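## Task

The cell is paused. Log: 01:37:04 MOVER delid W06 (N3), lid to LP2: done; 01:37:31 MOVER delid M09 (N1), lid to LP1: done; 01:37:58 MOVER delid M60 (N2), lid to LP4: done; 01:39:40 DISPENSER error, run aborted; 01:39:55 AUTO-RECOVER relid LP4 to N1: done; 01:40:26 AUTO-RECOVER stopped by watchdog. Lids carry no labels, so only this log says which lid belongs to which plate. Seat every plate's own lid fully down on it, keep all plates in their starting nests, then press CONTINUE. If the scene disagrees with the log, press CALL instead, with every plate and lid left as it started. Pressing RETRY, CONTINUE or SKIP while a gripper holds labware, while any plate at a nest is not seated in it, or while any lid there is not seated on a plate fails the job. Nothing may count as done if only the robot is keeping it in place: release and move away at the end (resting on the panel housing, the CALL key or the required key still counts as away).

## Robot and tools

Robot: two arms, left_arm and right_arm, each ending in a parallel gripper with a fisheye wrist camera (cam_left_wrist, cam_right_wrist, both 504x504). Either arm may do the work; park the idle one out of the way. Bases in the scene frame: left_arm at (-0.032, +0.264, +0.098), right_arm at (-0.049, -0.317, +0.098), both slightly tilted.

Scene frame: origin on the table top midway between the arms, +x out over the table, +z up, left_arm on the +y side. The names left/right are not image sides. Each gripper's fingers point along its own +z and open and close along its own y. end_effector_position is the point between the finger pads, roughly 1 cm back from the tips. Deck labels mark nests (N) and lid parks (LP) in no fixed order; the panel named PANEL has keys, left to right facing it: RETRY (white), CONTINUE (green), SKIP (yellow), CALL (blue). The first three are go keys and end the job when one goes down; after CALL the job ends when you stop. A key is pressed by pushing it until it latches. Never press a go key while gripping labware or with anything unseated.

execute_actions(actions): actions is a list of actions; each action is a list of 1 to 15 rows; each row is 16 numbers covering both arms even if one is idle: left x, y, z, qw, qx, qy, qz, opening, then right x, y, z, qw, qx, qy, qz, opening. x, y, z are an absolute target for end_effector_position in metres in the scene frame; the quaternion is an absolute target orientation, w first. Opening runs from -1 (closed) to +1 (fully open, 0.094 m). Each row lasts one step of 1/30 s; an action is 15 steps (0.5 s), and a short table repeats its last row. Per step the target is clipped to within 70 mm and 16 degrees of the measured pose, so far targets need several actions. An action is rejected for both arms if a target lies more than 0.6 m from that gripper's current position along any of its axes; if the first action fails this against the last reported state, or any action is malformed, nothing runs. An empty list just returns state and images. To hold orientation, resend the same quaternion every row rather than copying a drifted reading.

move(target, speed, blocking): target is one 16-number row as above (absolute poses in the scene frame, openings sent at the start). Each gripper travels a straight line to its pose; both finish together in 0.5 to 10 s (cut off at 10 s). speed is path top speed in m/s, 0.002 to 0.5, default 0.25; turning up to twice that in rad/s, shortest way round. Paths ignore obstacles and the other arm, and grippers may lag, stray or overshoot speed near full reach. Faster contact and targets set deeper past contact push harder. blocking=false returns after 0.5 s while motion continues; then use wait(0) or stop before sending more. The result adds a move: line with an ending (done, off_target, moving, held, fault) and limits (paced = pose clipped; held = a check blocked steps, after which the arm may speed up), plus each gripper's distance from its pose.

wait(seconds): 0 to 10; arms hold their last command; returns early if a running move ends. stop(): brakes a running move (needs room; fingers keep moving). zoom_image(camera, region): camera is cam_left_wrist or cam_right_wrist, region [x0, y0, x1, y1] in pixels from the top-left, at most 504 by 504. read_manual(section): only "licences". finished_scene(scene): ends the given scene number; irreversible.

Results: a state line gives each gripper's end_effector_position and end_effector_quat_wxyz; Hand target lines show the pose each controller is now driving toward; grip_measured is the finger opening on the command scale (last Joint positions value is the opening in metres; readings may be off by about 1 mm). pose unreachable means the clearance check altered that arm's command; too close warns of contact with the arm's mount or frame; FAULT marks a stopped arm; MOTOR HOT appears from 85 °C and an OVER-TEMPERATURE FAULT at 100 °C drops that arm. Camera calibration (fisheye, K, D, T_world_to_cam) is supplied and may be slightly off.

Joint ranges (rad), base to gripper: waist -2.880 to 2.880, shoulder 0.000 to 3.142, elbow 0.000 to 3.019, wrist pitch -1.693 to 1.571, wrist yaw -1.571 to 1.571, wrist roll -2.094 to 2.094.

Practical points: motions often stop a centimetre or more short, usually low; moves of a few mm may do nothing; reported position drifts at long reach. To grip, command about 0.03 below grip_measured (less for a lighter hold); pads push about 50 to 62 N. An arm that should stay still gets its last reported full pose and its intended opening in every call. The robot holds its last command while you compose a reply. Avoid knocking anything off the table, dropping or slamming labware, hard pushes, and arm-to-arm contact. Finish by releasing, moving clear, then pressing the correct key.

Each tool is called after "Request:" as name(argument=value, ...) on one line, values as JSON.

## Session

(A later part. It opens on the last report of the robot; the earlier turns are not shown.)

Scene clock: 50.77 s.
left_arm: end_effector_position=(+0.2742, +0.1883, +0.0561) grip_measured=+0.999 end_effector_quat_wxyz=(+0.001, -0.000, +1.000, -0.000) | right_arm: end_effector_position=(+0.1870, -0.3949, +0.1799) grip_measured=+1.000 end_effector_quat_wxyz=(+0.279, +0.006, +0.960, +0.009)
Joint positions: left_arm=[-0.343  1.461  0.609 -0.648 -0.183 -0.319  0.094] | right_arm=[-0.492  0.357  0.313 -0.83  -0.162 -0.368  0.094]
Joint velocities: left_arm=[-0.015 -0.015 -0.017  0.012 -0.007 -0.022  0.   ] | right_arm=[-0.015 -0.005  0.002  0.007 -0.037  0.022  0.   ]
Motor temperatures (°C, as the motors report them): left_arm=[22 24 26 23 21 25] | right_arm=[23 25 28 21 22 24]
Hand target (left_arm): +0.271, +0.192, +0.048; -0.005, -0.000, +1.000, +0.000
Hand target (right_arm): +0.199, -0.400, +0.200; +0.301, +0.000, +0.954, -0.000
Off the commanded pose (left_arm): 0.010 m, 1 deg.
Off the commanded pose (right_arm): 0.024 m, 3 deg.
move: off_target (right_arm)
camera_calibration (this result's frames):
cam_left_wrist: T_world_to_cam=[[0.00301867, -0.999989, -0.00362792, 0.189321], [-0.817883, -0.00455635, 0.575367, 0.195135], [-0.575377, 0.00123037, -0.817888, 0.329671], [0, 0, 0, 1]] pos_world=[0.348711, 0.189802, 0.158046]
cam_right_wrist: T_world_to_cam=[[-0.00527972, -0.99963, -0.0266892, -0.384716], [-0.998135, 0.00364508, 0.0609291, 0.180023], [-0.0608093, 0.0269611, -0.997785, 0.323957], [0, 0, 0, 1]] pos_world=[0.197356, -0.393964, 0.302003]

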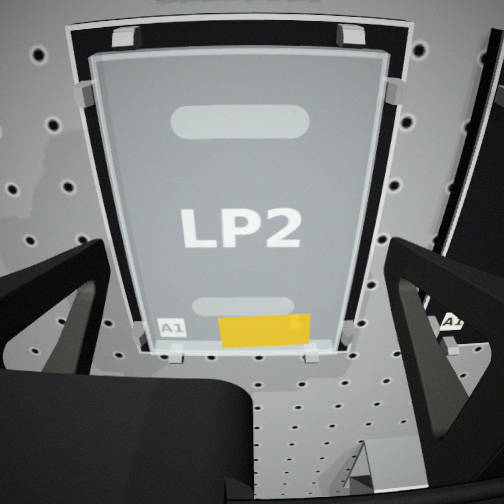

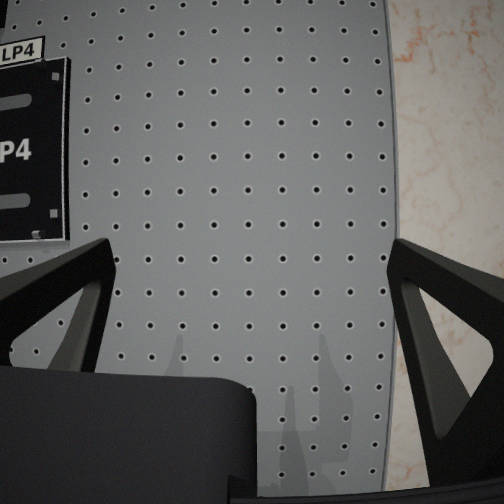

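Request:
execute_actions(actions=[[[0.272,0.195,0.041,-0.005,0,1,0,1,0.2,-0.4,0.2,0.3,0,0.95,0,1]],[[0.272,0.195,0.032,-0.005,0,1,0,1,0.2,-0.4,0.2,0.3,0,0.95,0,1]],[[0.272,0.195,0.032,-0.005,0,1,0,1,0.2,-0.4,0.2,0.3,0,0.95,0,1]]])

Scene clock: 52.33 s.
left_arm: end_effector_position=(+0.2768, +0.1910, +0.0409) grip_measured=+0.999 end_effector_quat_wxyz=(+0.003, +0.001, +1.000, -0.001) | right_arm: end_effector_position=(+0.1870, -0.3949, +0.1799) grip_measured=+1.000 end_effector_quat_wxyz=(+0.279, +0.006, +0.960, +0.009)
Joint positions: left_arm=[-0.323  1.506  0.601 -0.589 -0.181 -0.297  0.094] | right_arm=[-0.492  0.357  0.313 -0.83  -0.162 -0.368  0.094]
Joint velocities: left_arm=[-0.005  0.005 -0.002 -0.002 -0.037  0.022 -0.   ] | right_arm=[ 0.015  0.005  0.012 -0.012 -0.051 -0.022  0.   ]
Motor temperatures (°C, as the motors report them): left_arm=[22 24 26 23 21 25] | right_arm=[23 25 28 21 22 24]
Hand target (left_arm): +0.272, +0.195, +0.032; -0.005, +0.000, +1.000, +0.000
Hand target (right_arm): +0.199, -0.400, +0.200; +0.301, +0.000, +0.954, -0.000
Off the commanded pose (left_arm): 0.011 m, 1 deg.
Off the commanded pose (right_arm): 0.024 m, 3 deg.
camera_calibration (this result's frames):
cam_left_wrist: T_world_to_cam=[[0.00122003, -0.999996, -0.00259849, 0.192403], [-0.819612, -0.00248867, 0.572913, 0.206206], [-0.572917, 0.00143079, -0.819612, 0.318078], [0, 0, 0, 1]] pos_world=[0.351007, 0.19246, 0.143063]
cam_right_wrist: T_world_to_cam=[[-0.00527972, -0.99963, -0.0266892, -0.384716], [-0.998135, 0.00364508, 0.0609291, 0.180023], [-0.0608093, 0.0269611, -0.997785, 0.323957], [0, 0, 0, 1]] pos_world=[0.197356, -0.393964, 0.302003]

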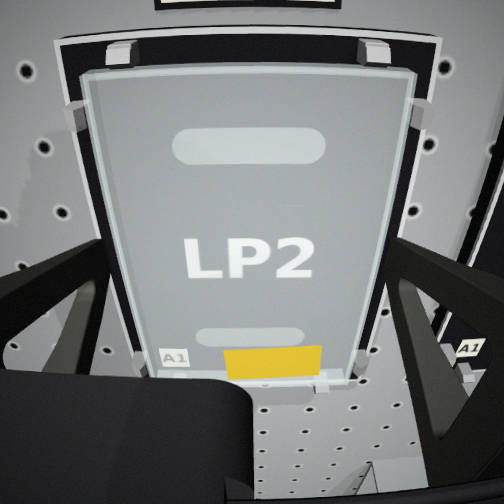

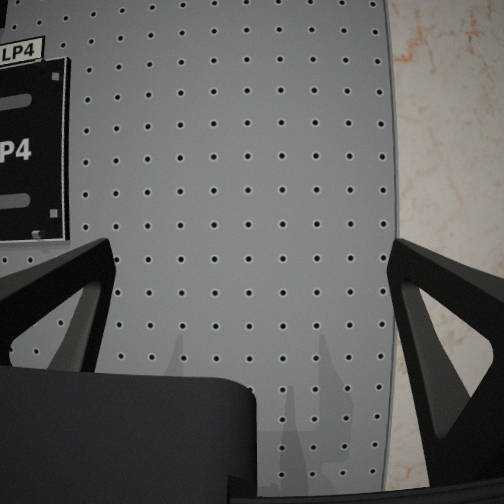

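Request:
execute_actions(actions=[[[0.272,0.193,0.028,-0.008,0,1,0,1,0.2,-0.4,0.2,0.3,0,0.95,0,1]],[[0.272,0.193,0.028,-0.008,0,1,0,0.74,0.2,-0.4,0.2,0.3,0,0.95,0,1]],[[0.282,0.188,0.047,0.01,0,1,-0.003,0.74,0.2,-0.4,0.2,0.3,0,0.95,0,1]],[[0.287,0.187,0.065,0.018,0,1,-0.006,0.74,0.2,-0.4,0.2,0.3,0,0.95,0,1]],[[0.288,0.187,0.1,0.015,0,1,-0.005,0.74,0.2,-0.4,0.2,0.3,0,0.95,0,1]],[[0.288,0.187,0.145,0.01,0,1,0,0.74,0.2,-0.4,0.2,0.3,0,0.95,0,1]]])

Request:
move(target=[0.468,-0.012,0.1,0,0.005,1,0,0.74,0.2,-0.4,0.2,0.3,0,0.95,0,1], speed=0.15)

Scene clock: 55.47 s.
left_arm: end_effector_position=(+0.2729, +0.1927, +0.1321) grip_measured=+0.770 end_effector_quat_wxyz=(-0.003, +0.004, +1.000, +0.003) | right_arm: end_effector_position=(+0.1870, -0.3949, +0.1799) grip_measured=+1.000 end_effector_quat_wxyz=(+0.279, +0.006, +0.960, +0.009)
Joint positions: left_arm=[-0.378  1.274  0.69  -0.933 -0.188 -0.349  0.083] | right_arm=[-0.492  0.357  0.313 -0.83  -0.162 -0.368  0.094]
Joint velocities: left_arm=[-0.015  0.005 -0.002  0.012 -0.007 -0.037 -0.   ] | right_arm=[-0.024 -0.005  0.007  0.017  0.037 -0.022  0.   ]
Motor temperatures (°C, as the motors report them): left_arm=[22 24 26 23 21 25] | right_arm=[23 25 28 21 22 24]
Hand target (left_arm): +0.287, +0.187, +0.145; +0.010, +0.000, +1.000, -0.001
Hand target (right_arm): +0.199, -0.400, +0.200; +0.301, +0.000, +0.954, -0.000
Off the commanded pose (left_arm): 0.021 m, 2 deg.
Off the commanded pose (right_arm): 0.024 m, 3 deg.
camera_calibration (this result's frames):
cam_left_wrist: T_world_to_cam=[[-0.00471459, -0.999945, -0.00939916, 0.196871], [-0.813188, -0.00163655, 0.581999, 0.147632], [-0.581983, 0.0103872, -0.813135, 0.390491], [0, 0, 0, 1]] pos_world=[0.34824, 0.193046, 0.233451]
cam_right_wrist: T_world_to_cam=[[-0.00527972, -0.99963, -0.0266892, -0.384716], [-0.998135, 0.00364508, 0.0609291, 0.180023], [-0.0608093, 0.0269611, -0.997785, 0.323957], [0, 0, 0, 1]] pos_world=[0.197356, -0.393964, 0.302003]

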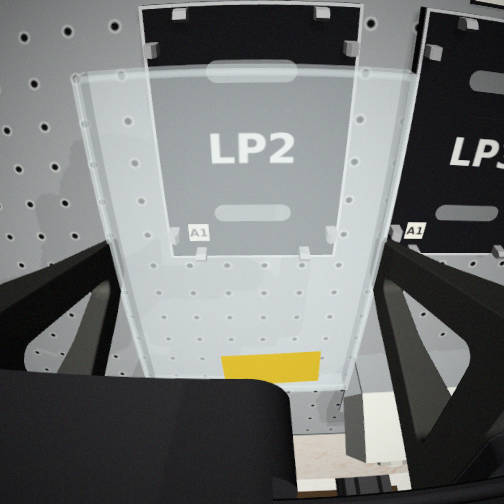

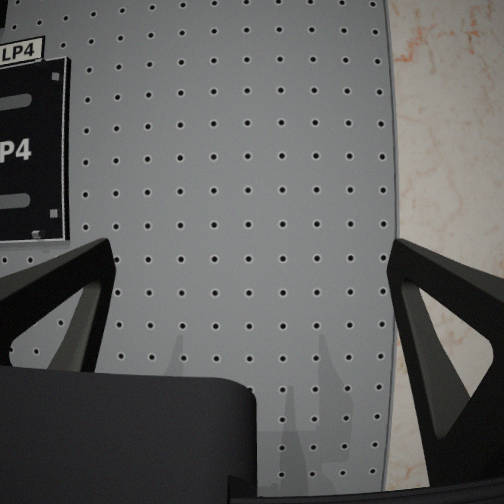

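Scene clock: 57.70 s.
left_arm: end_effector_position=(+0.4552, -0.0021, +0.1014) grip_measured=+0.770 end_effector_quat_wxyz=(-0.003, +0.006, +1.000, -0.001) | right_arm: end_effector_position=(+0.1870, -0.3949, +0.1799) grip_measured=+1.000 end_effector_quat_wxyz=(+0.279, +0.006, +0.960, +0.009)
Joint positions: left_arm=[-0.58   1.938  1.403 -1.018 -0.188 -0.549  0.083] | right_arm=[-0.492  0.357  0.313 -0.83  -0.162 -0.368  0.094]
Joint velocities: left_arm=[-0.015 -0.015  0.002 -0.017 -0.022 -0.051  0.   ] | right_arm=[ 0.005 -0.024 -0.012 -0.002  0.007 -0.007  0.   ]
Motor temperatures (°C, as the motors report them): left_arm=[22 24 26 23 21 25] | right_arm=[23 25 28 21 22 24]
Hand target (left_arm): +0.465, -0.015, +0.104; +0.000, +0.005, +1.000, -0.002
Hand target (right_arm): +0.199, -0.400, +0.200; +0.301, +0.000, +0.954, -0.000
Off the commanded pose (left_arm): 0.016 m, 0 deg.
Off the commanded pose (right_arm): 0.024 m, 3 deg.
move: off_target (left_arm, right_arm)
camera_calibration (this result's frames):
cam_left_wrist: T_world_to_cam=[[-0.00928223, -0.999955, -0.0020147, 0.00397396], [-0.812471, 0.00636733, 0.582966, 0.313049], [-0.582927, 0.00704811, -0.812494, 0.473924], [0, 0, 0, 1]] pos_world=[0.530643, -0.00135977, 0.202572]
cam_right_wrist: T_world_to_cam=[[-0.00527972, -0.99963, -0.0266892, -0.384716], [-0.998135, 0.00364508, 0.0609291, 0.180023], [-0.0608093, 0.0269611, -0.997785, 0.323957], [0, 0, 0, 1]] pos_world=[0.197356, -0.393964, 0.302003]

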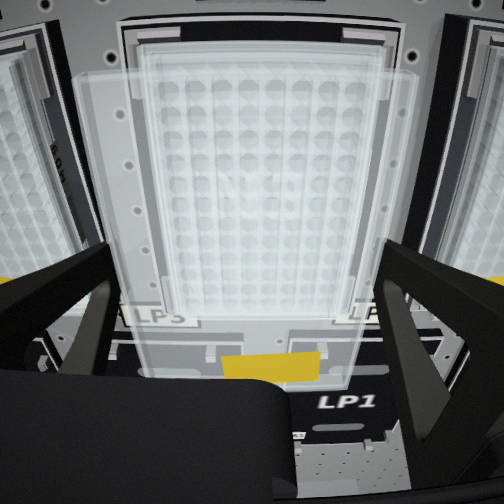

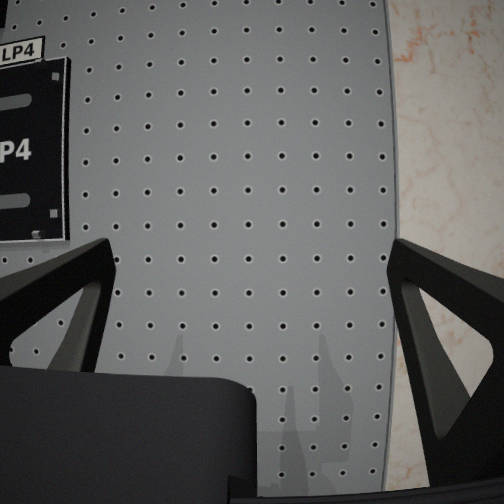

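Request:
execute_actions(actions=[[[0.466,-0.012,0.09,-0.002,0.004,1,0.001,0.74,0.2,-0.4,0.2,0.3,0,0.95,0,1]],[[0.465,-0.012,0.08,-0.004,0.004,1,0.002,0.74,0.2,-0.4,0.2,0.3,0,0.95,0,1]],[[0.465,-0.012,0.074,-0.004,0.004,1,0.002,0.74,0.2,-0.4,0.2,0.3,0,0.95,0,1]]])

Scene clock: 59.27 s.
left_arm: end_effector_position=(+0.4530, -0.0048, +0.0829) grip_measured=+0.770 end_effector_quat_wxyz=(-0.011, +0.007, +1.000, +0.004) | right_arm: end_effector_position=(+0.1870, -0.3949, +0.1799) grip_measured=+1.000 end_effector_quat_wxyz=(+0.279, +0.006, +0.960, +0.009)
Joint positions: left_arm=[-0.58   1.974  1.403 -1.001 -0.189 -0.55   0.083] | right_arm=[-0.492  0.357  0.313 -0.83  -0.162 -0.368  0.094]
Joint velocities: left_arm=[-0.005 -0.015 -0.002 -0.012  0.007  0.007 -0.001] | right_arm=[-0.015 -0.005  0.002 -0.002  0.007  0.066  0.   ]
Motor temperatures (°C, as the motors report them): left_arm=[22 24 26 23 21 25] | right_arm=[23 25 28 21 22 24]
Hand target (left_arm): +0.465, -0.012, +0.075; -0.004, +0.004, +1.000, +0.002
Hand target (right_arm): +0.199, -0.400, +0.200; +0.301, +0.000, +0.954, -0.000
Off the commanded pose (left_arm): 0.017 m, 1 deg.
Off the commanded pose (right_arm): 0.024 m, 3 deg.
camera_calibration (this result's frames):
cam_left_wrist: T_world_to_cam=[[-0.0121569, -0.999849, -0.0123831, 0.00341176], [-0.803855, 0.00240703, 0.594821, 0.317161], [-0.594701, 0.0171854, -0.803763, 0.462305], [0, 0, 0, 1]] pos_world=[0.529927, -0.00529709, 0.182972]
cam_right_wrist: T_world_to_cam=[[-0.00527972, -0.99963, -0.0266892, -0.384716], [-0.998135, 0.00364508, 0.0609291, 0.180023], [-0.0608093, 0.0269611, -0.997785, 0.323957], [0, 0, 0, 1]] pos_world=[0.197356, -0.393964, 0.302003]

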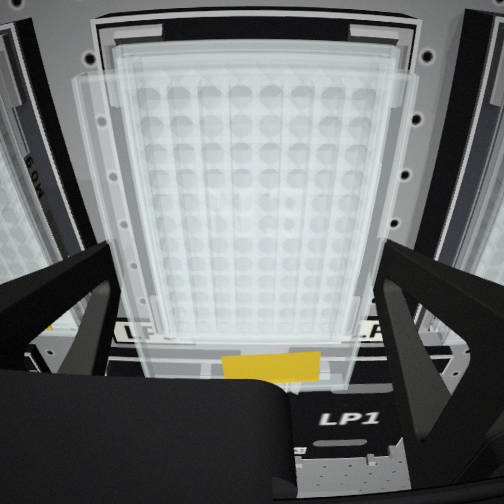

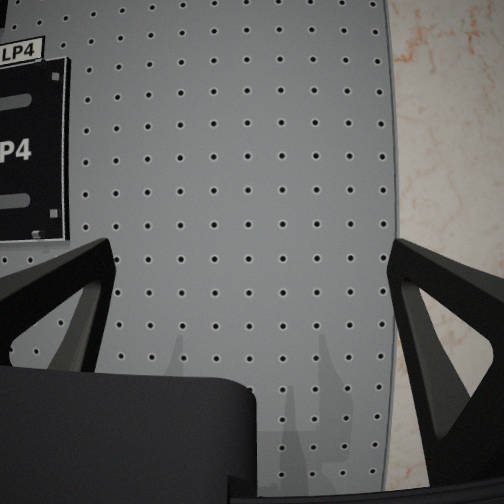

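Request:
execute_actions(actions=[[[0.468,-0.0135,0.071,0.002,0.002,1,0.003,0.74,0.2,-0.4,0.2,0.3,0,0.95,0,1]],[[0.469,-0.014,0.066,0.002,0.002,1,0.005,0.74,0.2,-0.4,0.2,0.3,0,0.95,0,1]]])

Scene clock: 60.30 s.
left_arm: end_effector_position=(+0.4548, -0.0060, +0.0728) grip_measured=+0.770 end_effector_quat_wxyz=(-0.007, +0.007, +1.000, +0.008) | right_arm: end_effector_position=(+0.1870, -0.3949, +0.1799) grip_measured=+1.000 end_effector_quat_wxyz=(+0.279, +0.006, +0.960, +0.009)
Joint positions: left_arm=[-0.58   1.993  1.403 -0.981 -0.2   -0.55   0.083] | right_arm=[-0.492  0.357  0.313 -0.83  -0.162 -0.368  0.094]
Joint velocities: left_arm=[-0.005 -0.024 -0.002 -0.002 -0.022 -0.037 -0.   ] | right_arm=[-0.005 -0.005  0.002  0.007 -0.051 -0.022  0.   ]
Motor temperatures (°C, as the motors report them): left_arm=[22 24 26 23 21 25] | right_arm=[23 25 28 21 22 24]
Hand target (left_arm): +0.469, -0.014, +0.067; +0.002, +0.002, +1.000, +0.005
Hand target (right_arm): +0.199, -0.400, +0.200; +0.301, +0.000, +0.954, -0.000
Off the commanded pose (left_arm): 0.018 m, 1 deg.
Off the commanded pose (right_arm): 0.024 m, 3 deg.
camera_calibration (this result's frames):
cam_left_wrist: T_world_to_cam=[[-0.0120616, -0.999709, -0.0208877, 0.00262847], [-0.807801, -0.00256967, 0.58945, 0.326706], [-0.589332, 0.0239828, -0.807535, 0.453186], [0, 0, 0, 1]] pos_world=[0.531022, -0.00740145, 0.173442]
cam_right_wrist: T_world_to_cam=[[-0.00527972, -0.99963, -0.0266892, -0.384716], [-0.998135, 0.00364508, 0.0609291, 0.180023], [-0.0608093, 0.0269611, -0.997785, 0.323957], [0, 0, 0, 1]] pos_world=[0.197356, -0.393964, 0.302003]

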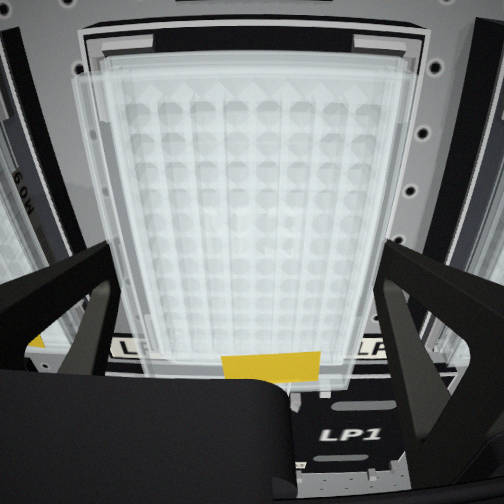

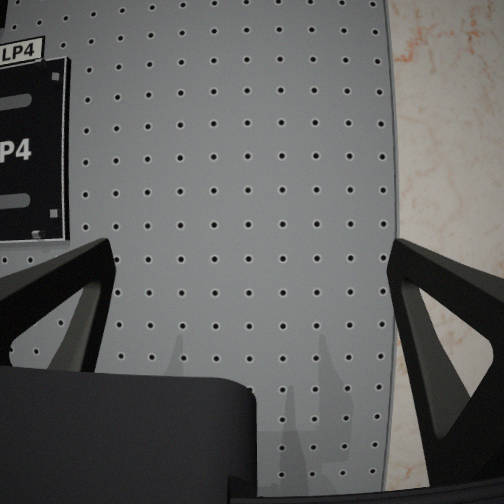

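Request:
execute_actions(actions=[[[0.471,-0.0155,0.068,0.008,0.002,1,0,0.74,0.2,-0.4,0.2,0.3,0,0.95,0,1]],[[0.471,-0.0155,0.068,0.008,0.002,1,0,0.74,0.2,-0.4,0.2,0.3,0,0.95,0,1]]])

Scene clock: 61.37 s.
left_arm: end_effector_position=(+0.4573, -0.0077, +0.0728) grip_measured=+0.770 end_effector_quat_wxyz=(-0.002, +0.006, +1.000, +0.005) | right_arm: end_effector_position=(+0.1870, -0.3949, +0.1799) grip_measured=+1.000 end_effector_quat_wxyz=(+0.279, +0.006, +0.960, +0.009)
Joint positions: left_arm=[-0.58   1.993  1.403 -0.968 -0.2   -0.55   0.083] | right_arm=[-0.492  0.357  0.313 -0.83  -0.162 -0.368  0.094]
Joint velocities: left_arm=[-0.005 -0.015 -0.012 -0.017 -0.066 -0.037  0.   ] | right_arm=[-0.034 -0.005  0.002  0.012  0.051 -0.037  0.   ]
Motor temperatures (°C, as the motors report them): left_arm=[22 24 26 23 21 25] | right_arm=[23 25 28 21 22 24]
Hand target (left_arm): +0.470, -0.015, +0.069; +0.008, +0.002, +1.000, -0.000
Hand target (right_arm): +0.199, -0.400, +0.200; +0.301, +0.000, +0.954, -0.000
Off the commanded pose (left_arm): 0.016 m, 1 deg.
Off the commanded pose (right_arm): 0.024 m, 3 deg.
camera_calibration (this result's frames):
cam_left_wrist: T_world_to_cam=[[-0.00945925, -0.999851, -0.014438, -0.000631314], [-0.813922, -0.000689125, 0.580974, 0.332246], [-0.580897, 0.017247, -0.813794, 0.451253], [0, 0, 0, 1]] pos_world=[0.532548, -0.00818502, 0.174191]
cam_right_wrist: T_world_to_cam=[[-0.00527972, -0.99963, -0.0266892, -0.384716], [-0.998135, 0.00364508, 0.0609291, 0.180023], [-0.0608093, 0.0269611, -0.997785, 0.323957], [0, 0, 0, 1]] pos_world=[0.197356, -0.393964, 0.302003]

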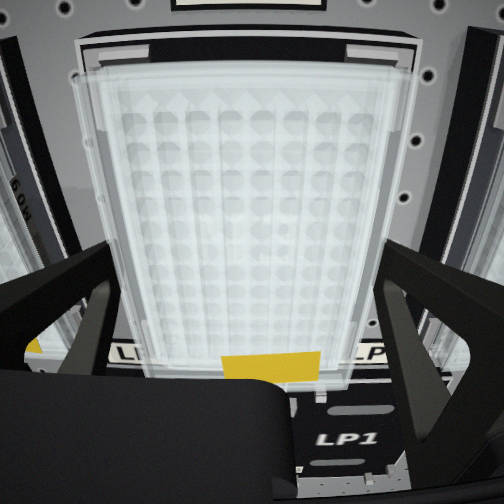

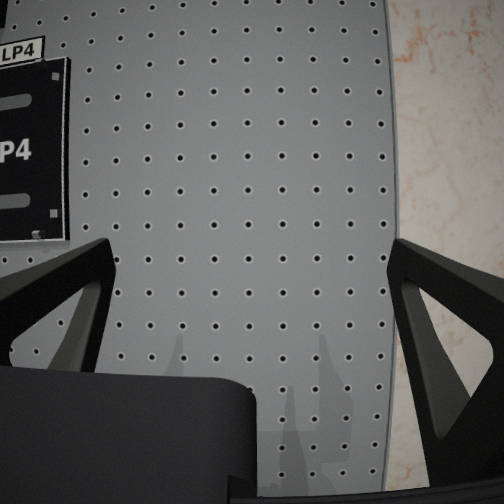

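Request:
execute_actions(actions=[[[0.4695,-0.0155,0.062,0.003,0.002,1,0.003,0.74,0.2,-0.4,0.2,0.3,0,0.95,0,1]],[[0.468,-0.016,0.056,-0.001,0.002,1,0.006,0.74,0.2,-0.4,0.2,0.3,0,0.95,0,1]]])

Request:
execute_actions(actions=[[[0.468,-0.016,0.058,0,0.002,1,0.005,1,0.2,-0.4,0.2,0.3,0,0.95,0,1]]])

Scene clock: 64.47 s.
left_arm: end_effector_position=(+0.4548, -0.0079, +0.0648) grip_measured=+0.770 end_effector_quat_wxyz=(-0.008, +0.007, +1.000, +0.009) | right_arm: end_effector_position=(+0.1870, -0.3949, +0.1799) grip_measured=+1.000 end_effector_quat_wxyz=(+0.279, +0.006, +0.960, +0.009)
Joint positions: left_arm=[-0.58   2.008  1.403 -0.967 -0.2   -0.55   0.083] | right_arm=[-0.492  0.357  0.313 -0.83  -0.162 -0.368  0.094]
Joint velocities: left_arm=[ 0.015  0.005  0.012 -0.007  0.007  0.007  0.   ] | right_arm=[ 0.005 -0.005  0.012 -0.017 -0.007  0.022  0.   ]
Motor temperatures (°C, as the motors report them): left_arm=[22 24 27 23 21 25] | right_arm=[23 25 29 21 22 24]
Hand target (left_arm): +0.467, -0.016, +0.056; -0.001, +0.002, +1.000, +0.006
Hand target (right_arm): +0.199, -0.400, +0.200; +0.301, +0.000, +0.954, -0.000
Off the commanded pose (left_arm): 0.018 m, 1 deg.
Off the commanded pose (right_arm): 0.024 m, 3 deg.
camera_calibration (this result's frames):
cam_left_wrist: T_world_to_cam=[[-0.0123816, -0.999689, -0.0216676, 0.000797752], [-0.807053, -0.0028024, 0.590472, 0.331035], [-0.590349, 0.0247979, -0.806767, 0.447162], [0, 0, 0, 1]] pos_world=[0.531154, -0.00936346, 0.165306]
cam_right_wrist: T_world_to_cam=[[-0.00527972, -0.99963, -0.0266892, -0.384716], [-0.998135, 0.00364508, 0.0609291, 0.180023], [-0.0608093, 0.0269611, -0.997785, 0.323957], [0, 0, 0, 1]] pos_world=[0.197356, -0.393964, 0.302003]

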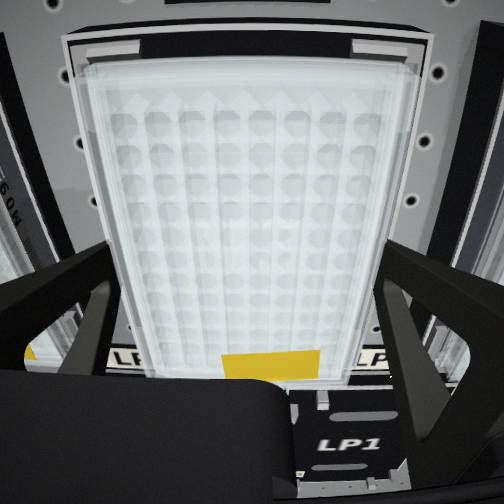

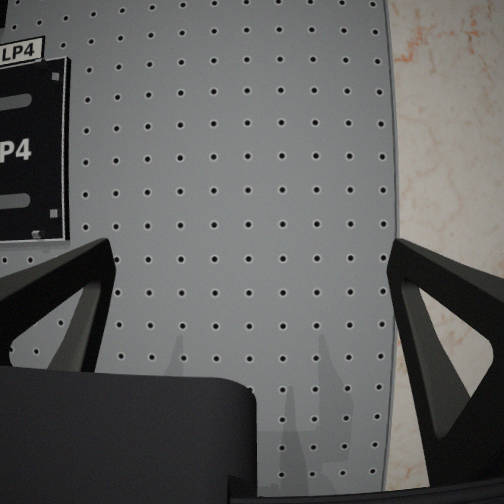

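Scene clock: 64.97 s.
left_arm: end_effector_position=(+0.4547, -0.0079, +0.0646) grip_measured=+0.999 end_effector_quat_wxyz=(-0.008, +0.007, +1.000, +0.009) | right_arm: end_effector_position=(+0.1870, -0.3949, +0.1799) grip_measured=+1.000 end_effector_quat_wxyz=(+0.279, +0.006, +0.960, +0.009)
Joint positions: left_arm=[-0.58   2.008  1.403 -0.967 -0.2   -0.55   0.094] | right_arm=[-0.492  0.357  0.313 -0.83  -0.162 -0.368  0.094]
Joint velocities: left_arm=[ 0.005  0.005 -0.007  0.002 -0.022  0.007 -0.   ] | right_arm=[-0.015  0.005 -0.007 -0.002  0.051 -0.037  0.   ]
Motor temperatures (°C, as the motors report them): left_arm=[22 24 27 23 21 25] | right_arm=[23 25 29 21 22 24]
Hand target (left_arm): +0.467, -0.016, +0.059; +0.000, +0.002, +1.000, +0.005
Hand target (right_arm): +0.199, -0.400, +0.200; +0.301, +0.000, +0.954, -0.000
Off the commanded pose (left_arm): 0.017 m, 1 deg.
Off the commanded pose (right_arm): 0.024 m, 3 deg.
camera_calibration (this result's frames):
cam_left_wrist: T_world_to_cam=[[-0.0124617, -0.999683, -0.0218625, 0.000840493], [-0.806866, -0.00286074, 0.590728, 0.330992], [-0.590603, 0.0250016, -0.806575, 0.447063], [0, 0, 0, 1]] pos_world=[0.531114, -0.00939018, 0.165082]
cam_right_wrist: T_world_to_cam=[[-0.00527972, -0.99963, -0.0266892, -0.384716], [-0.998135, 0.00364508, 0.0609291, 0.180023], [-0.0608093, 0.0269611, -0.997785, 0.323957], [0, 0, 0, 1]] pos_world=[0.197356, -0.393964, 0.302003]

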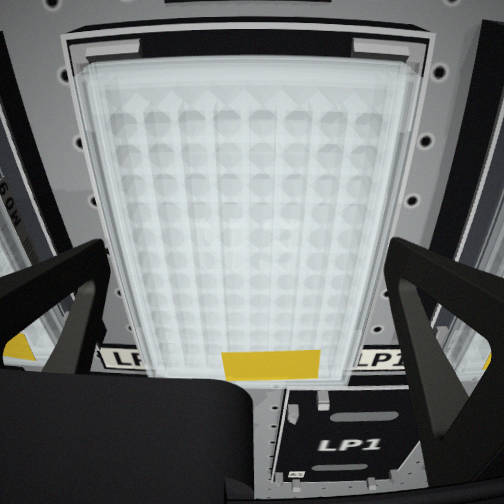

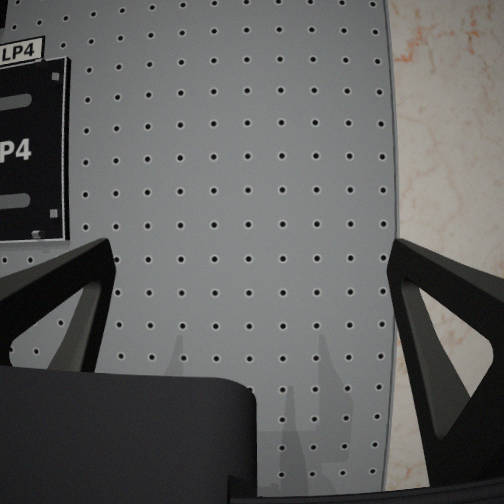

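Request:
execute_actions(actions=[[[0.466,-0.011,0.085,0.012,0.004,1,-0.003,1,0.2,-0.4,0.2,0.3,0,0.95,0,1]],[[0.469,-0.011,0.105,0.022,0.004,1,-0.01,1,0.2,-0.4,0.2,0.3,0,0.95,0,1]],[[0.465,-0.011,0.135,0.022,0.004,1,-0.01,1,0.2,-0.4,0.2,0.3,0,0.95,0,1]]])

Request:
move(target=[0.28,0.02,0.18,0.5,0,0.866,0,-1,0.2,-0.4,0.2,0.3,0,0.95,0,1])

Request:
move(target=[0.02,0.015,0.22,0.25,0,0.97,0,-1,0.2,-0.4,0.2,0.3,0,0.95,0,1])

Scene clock: 69.07 s.
left_arm: end_effector_position=(+0.4580, -0.0015, +0.1156) grip_measured=+0.999 end_effector_quat_wxyz=(+0.009, +0.006, +1.000, -0.002) | right_arm: end_effector_position=(+0.1870, -0.3949, +0.1799) grip_measured=+1.000 end_effector_quat_wxyz=(+0.279, +0.006, +0.960, +0.009)
Joint positions: left_arm=[-0.585  1.912  1.403 -1.023 -0.2   -0.551  0.094] | right_arm=[-0.492  0.357  0.313 -0.83  -0.162 -0.368  0.094]
Joint velocities: left_arm=[-0.015 -0.015  0.002  0.002  0.007  0.037  0.   ] | right_arm=[-0.015 -0.005 -0.007  0.012 -0.022 -0.022  0.   ]
Motor temperatures (°C, as the motors report them): left_arm=[22 25 27 23 21 25] | right_arm=[23 25 29 21 22 24]
Hand target (left_arm): +0.464, -0.010, +0.135; +0.022, +0.004, +1.000, -0.010
Hand target (right_arm): +0.199, -0.400, +0.200; +0.301, +0.000, +0.954, -0.000
Off the commanded pose (left_arm): 0.023 m, 2 deg.
Off the commanded pose (right_arm): 0.024 m, 3 deg.
camera_calibration (this result's frames):
cam_left_wrist: T_world_to_cam=[[-0.00871992, -0.999962, -0.000263976, 0.00419331], [-0.826844, 0.00706182, 0.562387, 0.315979], [-0.562363, 0.00512223, -0.826874, 0.47934], [0, 0, 0, 1]] pos_world=[0.530865, -0.000493524, 0.218653]
cam_right_wrist: T_world_to_cam=[[-0.00527972, -0.99963, -0.0266892, -0.384716], [-0.998135, 0.00364508, 0.0609291, 0.180023], [-0.0608093, 0.0269611, -0.997785, 0.323957], [0, 0, 0, 1]] pos_world=[0.197356, -0.393964, 0.302003]

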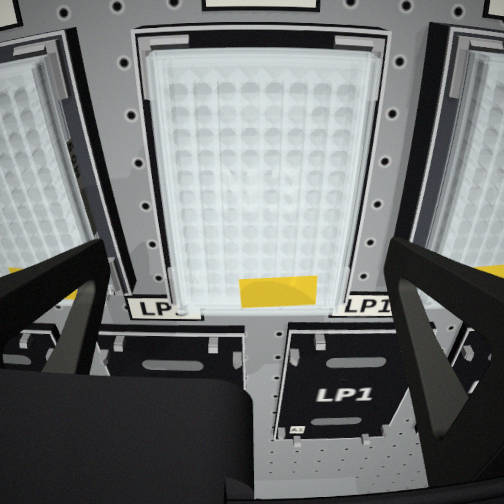

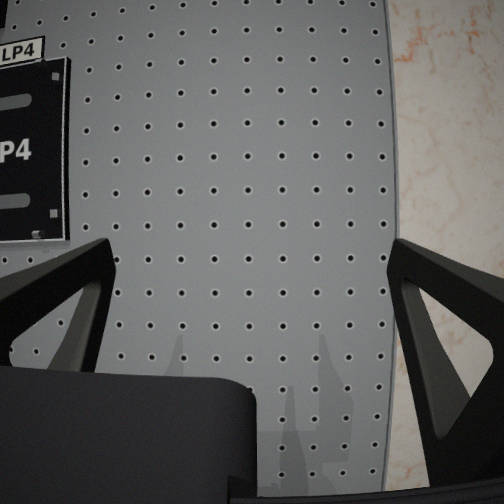

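Scene clock: 71.57 s.
left_arm: end_effector_position=(+0.2805, +0.0220, +0.1719) grip_measured=-0.998 end_effector_quat_wxyz=(+0.491, -0.002, +0.871, -0.000) | right_arm: end_effector_position=(+0.1870, -0.3949, +0.1799) grip_measured=+1.000 end_effector_quat_wxyz=(+0.279, +0.006, +0.960, +0.009)
Joint positions: left_arm=[-1.083  1.443  0.462  0.16  -0.984 -0.567  0.   ] | right_arm=[-0.492  0.357  0.313 -0.83  -0.162 -0.368  0.094]
Joint velocities: left_arm=[-0.015  0.005 -0.012  0.002  0.022 -0.037  0.001] | right_arm=[ 0.005  0.005  0.007 -0.027 -0.037  0.037  0.   ]
Motor temperatures (°C, as the motors report them): left_arm=[22 25 27 23 21 25] | right_arm=[23 25 29 21 22 24]
Hand target (left_arm): +0.279, +0.022, +0.178; +0.498, -0.003, +0.867, -0.008
Hand target (right_arm): +0.199, -0.400, +0.200; +0.301, +0.000, +0.954, -0.000
Off the commanded pose (left_arm): 0.008 m, 1 deg.
Off the commanded pose (right_arm): 0.024 m, 3 deg.
move: off_target (right_arm)
camera_calibration (this result's frames):
cam_left_wrist: T_world_to_cam=[[0.00898671, -0.999956, 0.00256399, 0.020696], [-0.916976, -0.00926361, -0.398834, 0.328248], [0.39884, 0.00123308, -0.91702, 0.172001], [0, 0, 0, 1]] pos_world=[0.232209, 0.0235237, 0.288591]
cam_right_wrist: T_world_to_cam=[[-0.00527972, -0.99963, -0.0266892, -0.384716], [-0.998135, 0.00364508, 0.0609291, 0.180023], [-0.0608093, 0.0269611, -0.997785, 0.323957], [0, 0, 0, 1]] pos_world=[0.197356, -0.393964, 0.302003]

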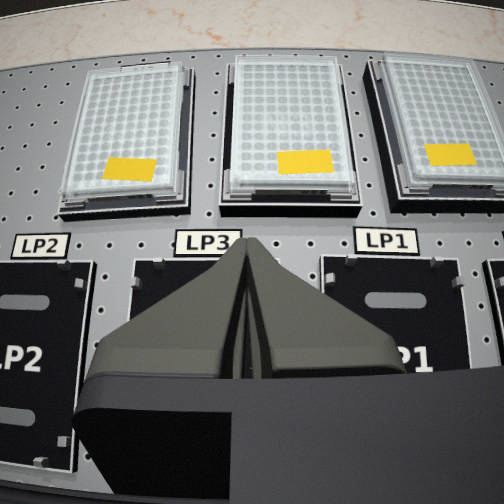

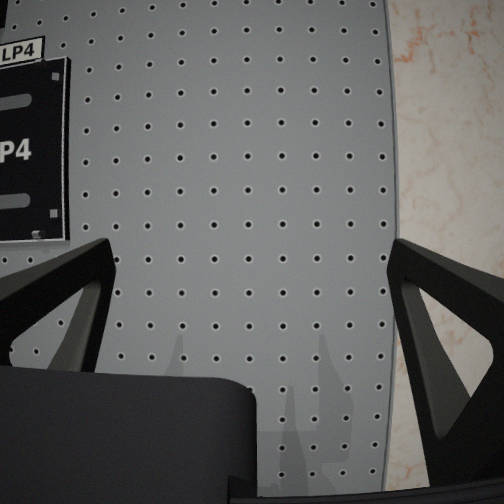

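Scene clock: 73.30 s.
left_arm: end_effector_position=(+0.0223, +0.0353, +0.2061) grip_measured=-0.998 end_effector_quat_wxyz=(+0.249, +0.008, +0.968, +0.010) | right_arm: end_effector_position=(+0.1870, -0.3949, +0.1799) grip_measured=+1.000 end_effector_quat_wxyz=(+0.279, +0.006, +0.960, +0.009)
Joint positions: left_arm=[-1.799  1.313  0.671 -1.245 -0.573 -1.819  0.   ] | right_arm=[-0.492  0.357  0.313 -0.83  -0.162 -0.368  0.094]
Joint velocities: left_arm=[-0.005 -0.005  0.007  0.007 -0.022 -0.022  0.001] | right_arm=[ 0.005  0.005 -0.002  0.002  0.007  0.022  0.   ]
Motor temperatures (°C, as the motors report them): left_arm=[22 25 27 23 21 25] | right_arm=[23 25 29 21 22 24]
Hand target (left_arm): +0.019, +0.019, +0.219; +0.247, +0.001, +0.969, -0.000
Hand target (right_arm): +0.199, -0.400, +0.200; +0.301, +0.000, +0.954, -0.000
Off the commanded pose (left_arm): 0.025 m, 1 deg.
Off the commanded pose (right_arm): 0.024 m, 3 deg.
move: off_target (left_arm, right_arm)
camera_calibration (this result's frames):
cam_left_wrist: T_world_to_cam=[[-0.00734881, -0.999656, -0.0251753, 0.0423254], [-0.993715, 0.00448833, 0.111849, 0.00124225], [-0.111698, 0.025839, -0.993406, 0.332497], [0, 0, 0, 1]] pos_world=[0.0386846, 0.0337139, 0.331231]
cam_right_wrist: T_world_to_cam=[[-0.00527972, -0.99963, -0.0266892, -0.384716], [-0.998135, 0.00364508, 0.0609291, 0.180023], [-0.0608093, 0.0269611, -0.997785, 0.323957], [0, 0, 0, 1]] pos_world=[0.197356, -0.393964, 0.302003]

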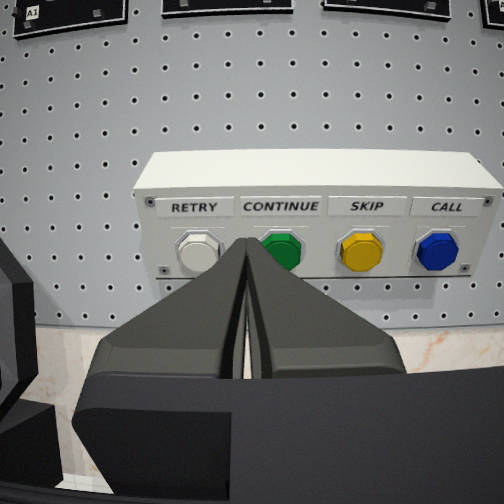

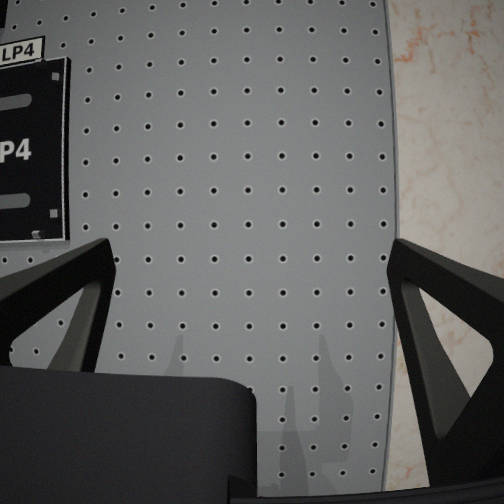

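Almost the same location.

Request:
move(target=[-0.008,0.024,0.11,0.25,0,0.97,0,-1,0.2,-0.4,0.2,0.3,0,0.95,0,1], speed=0.12)

Request:
execute_actions(actions=[[[0.006,0.027,0.09,0.25,0,0.97,0,-1,0.2,-0.4,0.2,0.3,0,0.95,0,1]],[[0.018,0.028,0.073,0.25,0,0.97,0,-1,0.2,-0.4,0.2,0.3,0,0.95,0,1]]])

Scene clock: 74.60 s.
left_arm: end_effector_position=(-0.0055, +0.0200, +0.1156) grip_measured=-0.998 end_effector_quat_wxyz=(+0.249, -0.000, +0.969, -0.000) | right_arm: end_effector_position=(+0.1870, -0.3949, +0.1799) grip_measured=+1.000 end_effector_quat_wxyz=(+0.279, +0.006, +0.960, +0.009)
Joint positions: left_arm=[-1.858  1.57   0.586 -0.921 -0.557 -1.898  0.   ] | right_arm=[-0.492  0.357  0.313 -0.83  -0.162 -0.368  0.094]
Joint velocities: left_arm=[-0.015 -0.005  0.007  0.012 -0.037  0.007  0.   ] | right_arm=[ 0.015 -0.005 -0.002 -0.002 -0.051 -0.051  0.   ]
Motor temperatures (°C, as the motors report them): left_arm=[22 24 27 23 21 25] | right_arm=[23 25 29 21 22 24]
Hand target (left_arm): -0.008, +0.023, +0.110; +0.249, +0.000, +0.968, +0.000
Hand target (right_arm): +0.199, -0.400, +0.200; +0.301, +0.000, +0.954, -0.000
Off the commanded pose (left_arm): 0.007 m, 0 deg.
Off the commanded pose (right_arm): 0.024 m, 3 deg.
move: off_target (right_arm)
camera_calibration (this result's frames):
cam_left_wrist: T_world_to_cam=[[0.00425367, -0.999989, -0.00218881, 0.0219786], [-0.993613, -0.00447335, 0.112755, -0.016133], [-0.112763, 0.00169521, -0.99362, 0.240414], [0, 0, 0, 1]] pos_world=[0.0109865, 0.0214986, 0.240748]
cam_right_wrist: T_world_to_cam=[[-0.00527972, -0.99963, -0.0266892, -0.384716], [-0.998135, 0.00364508, 0.0609291, 0.180023], [-0.0608093, 0.0269611, -0.997785, 0.323957], [0, 0, 0, 1]] pos_world=[0.197356, -0.393964, 0.302003]

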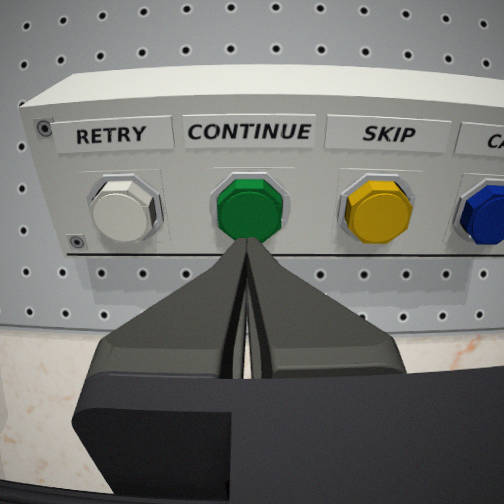

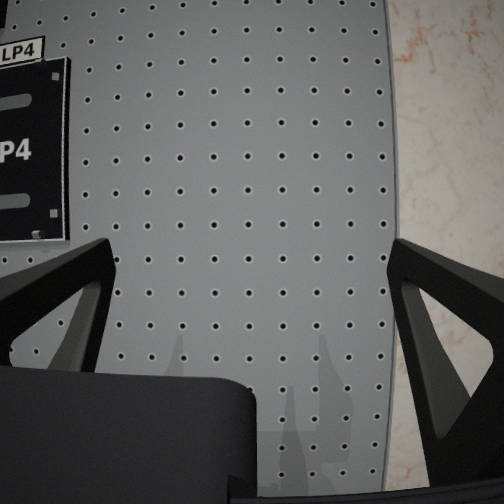

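Scene clock: 75.20 s.
left_arm: end_effector_position=(+0.0074, +0.0206, +0.0907) grip_measured=-0.998 end_effector_quat_wxyz=(+0.246, +0.003, +0.969, -0.015) | right_arm: end_effector_position=(+0.1870, -0.3949, +0.1799) grip_measured=+1.000 end_effector_quat_wxyz=(+0.279, +0.006, +0.960, +0.009)
Joint positions: left_arm=[-1.807  1.602  0.527 -0.765 -0.576 -1.823  0.   ] | right_arm=[-0.492  0.357  0.313 -0.83  -0.162 -0.368  0.094]
Joint velocities: left_arm=[ 0.005 -0.005 -0.007 -0.007  0.007 -0.022  0.001] | right_arm=[-0.005  0.005  0.012 -0.002  0.081 -0.022  0.   ]
Motor temperatures (°C, as the motors report them): left_arm=[22 24 26 23 21 25] | right_arm=[23 25 29 21 22 24]
camera_calibration (this result's frames):
cam_left_wrist: T_world_to_cam=[[-0.00862035, -0.999673, 0.0240915, 0.0201568], [-0.993046, 0.011387, 0.117175, -0.00126866], [-0.117411, -0.0229138, -0.992819, 0.217627], [0, 0, 0, 1]] pos_world=[0.0244657, 0.0251513, 0.215727]
cam_right_wrist: T_world_to_cam=[[-0.00527972, -0.99963, -0.0266892, -0.384716], [-0.998135, 0.00364508, 0.0609291, 0.180023], [-0.0608093, 0.0269611, -0.997785, 0.323957], [0, 0, 0, 1]] pos_world=[0.197356, -0.393964, 0.302003]
The task's run has ended: the event that ends the task has happened.

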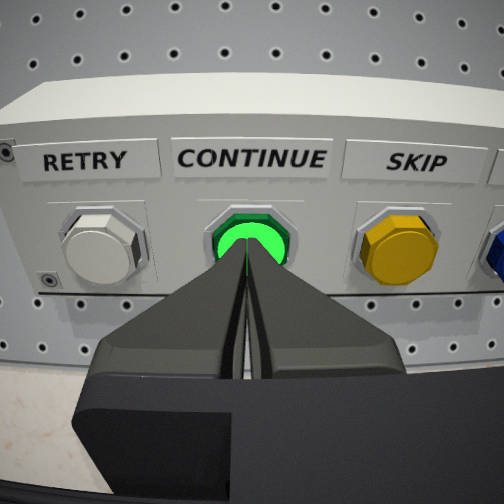

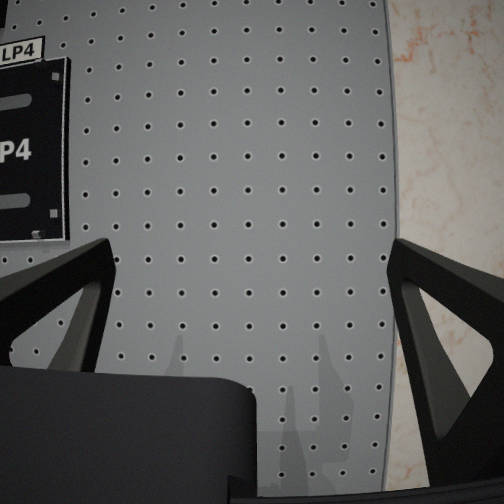

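Request:
finished_scene(scene=2)

The scene is finished: the task was done.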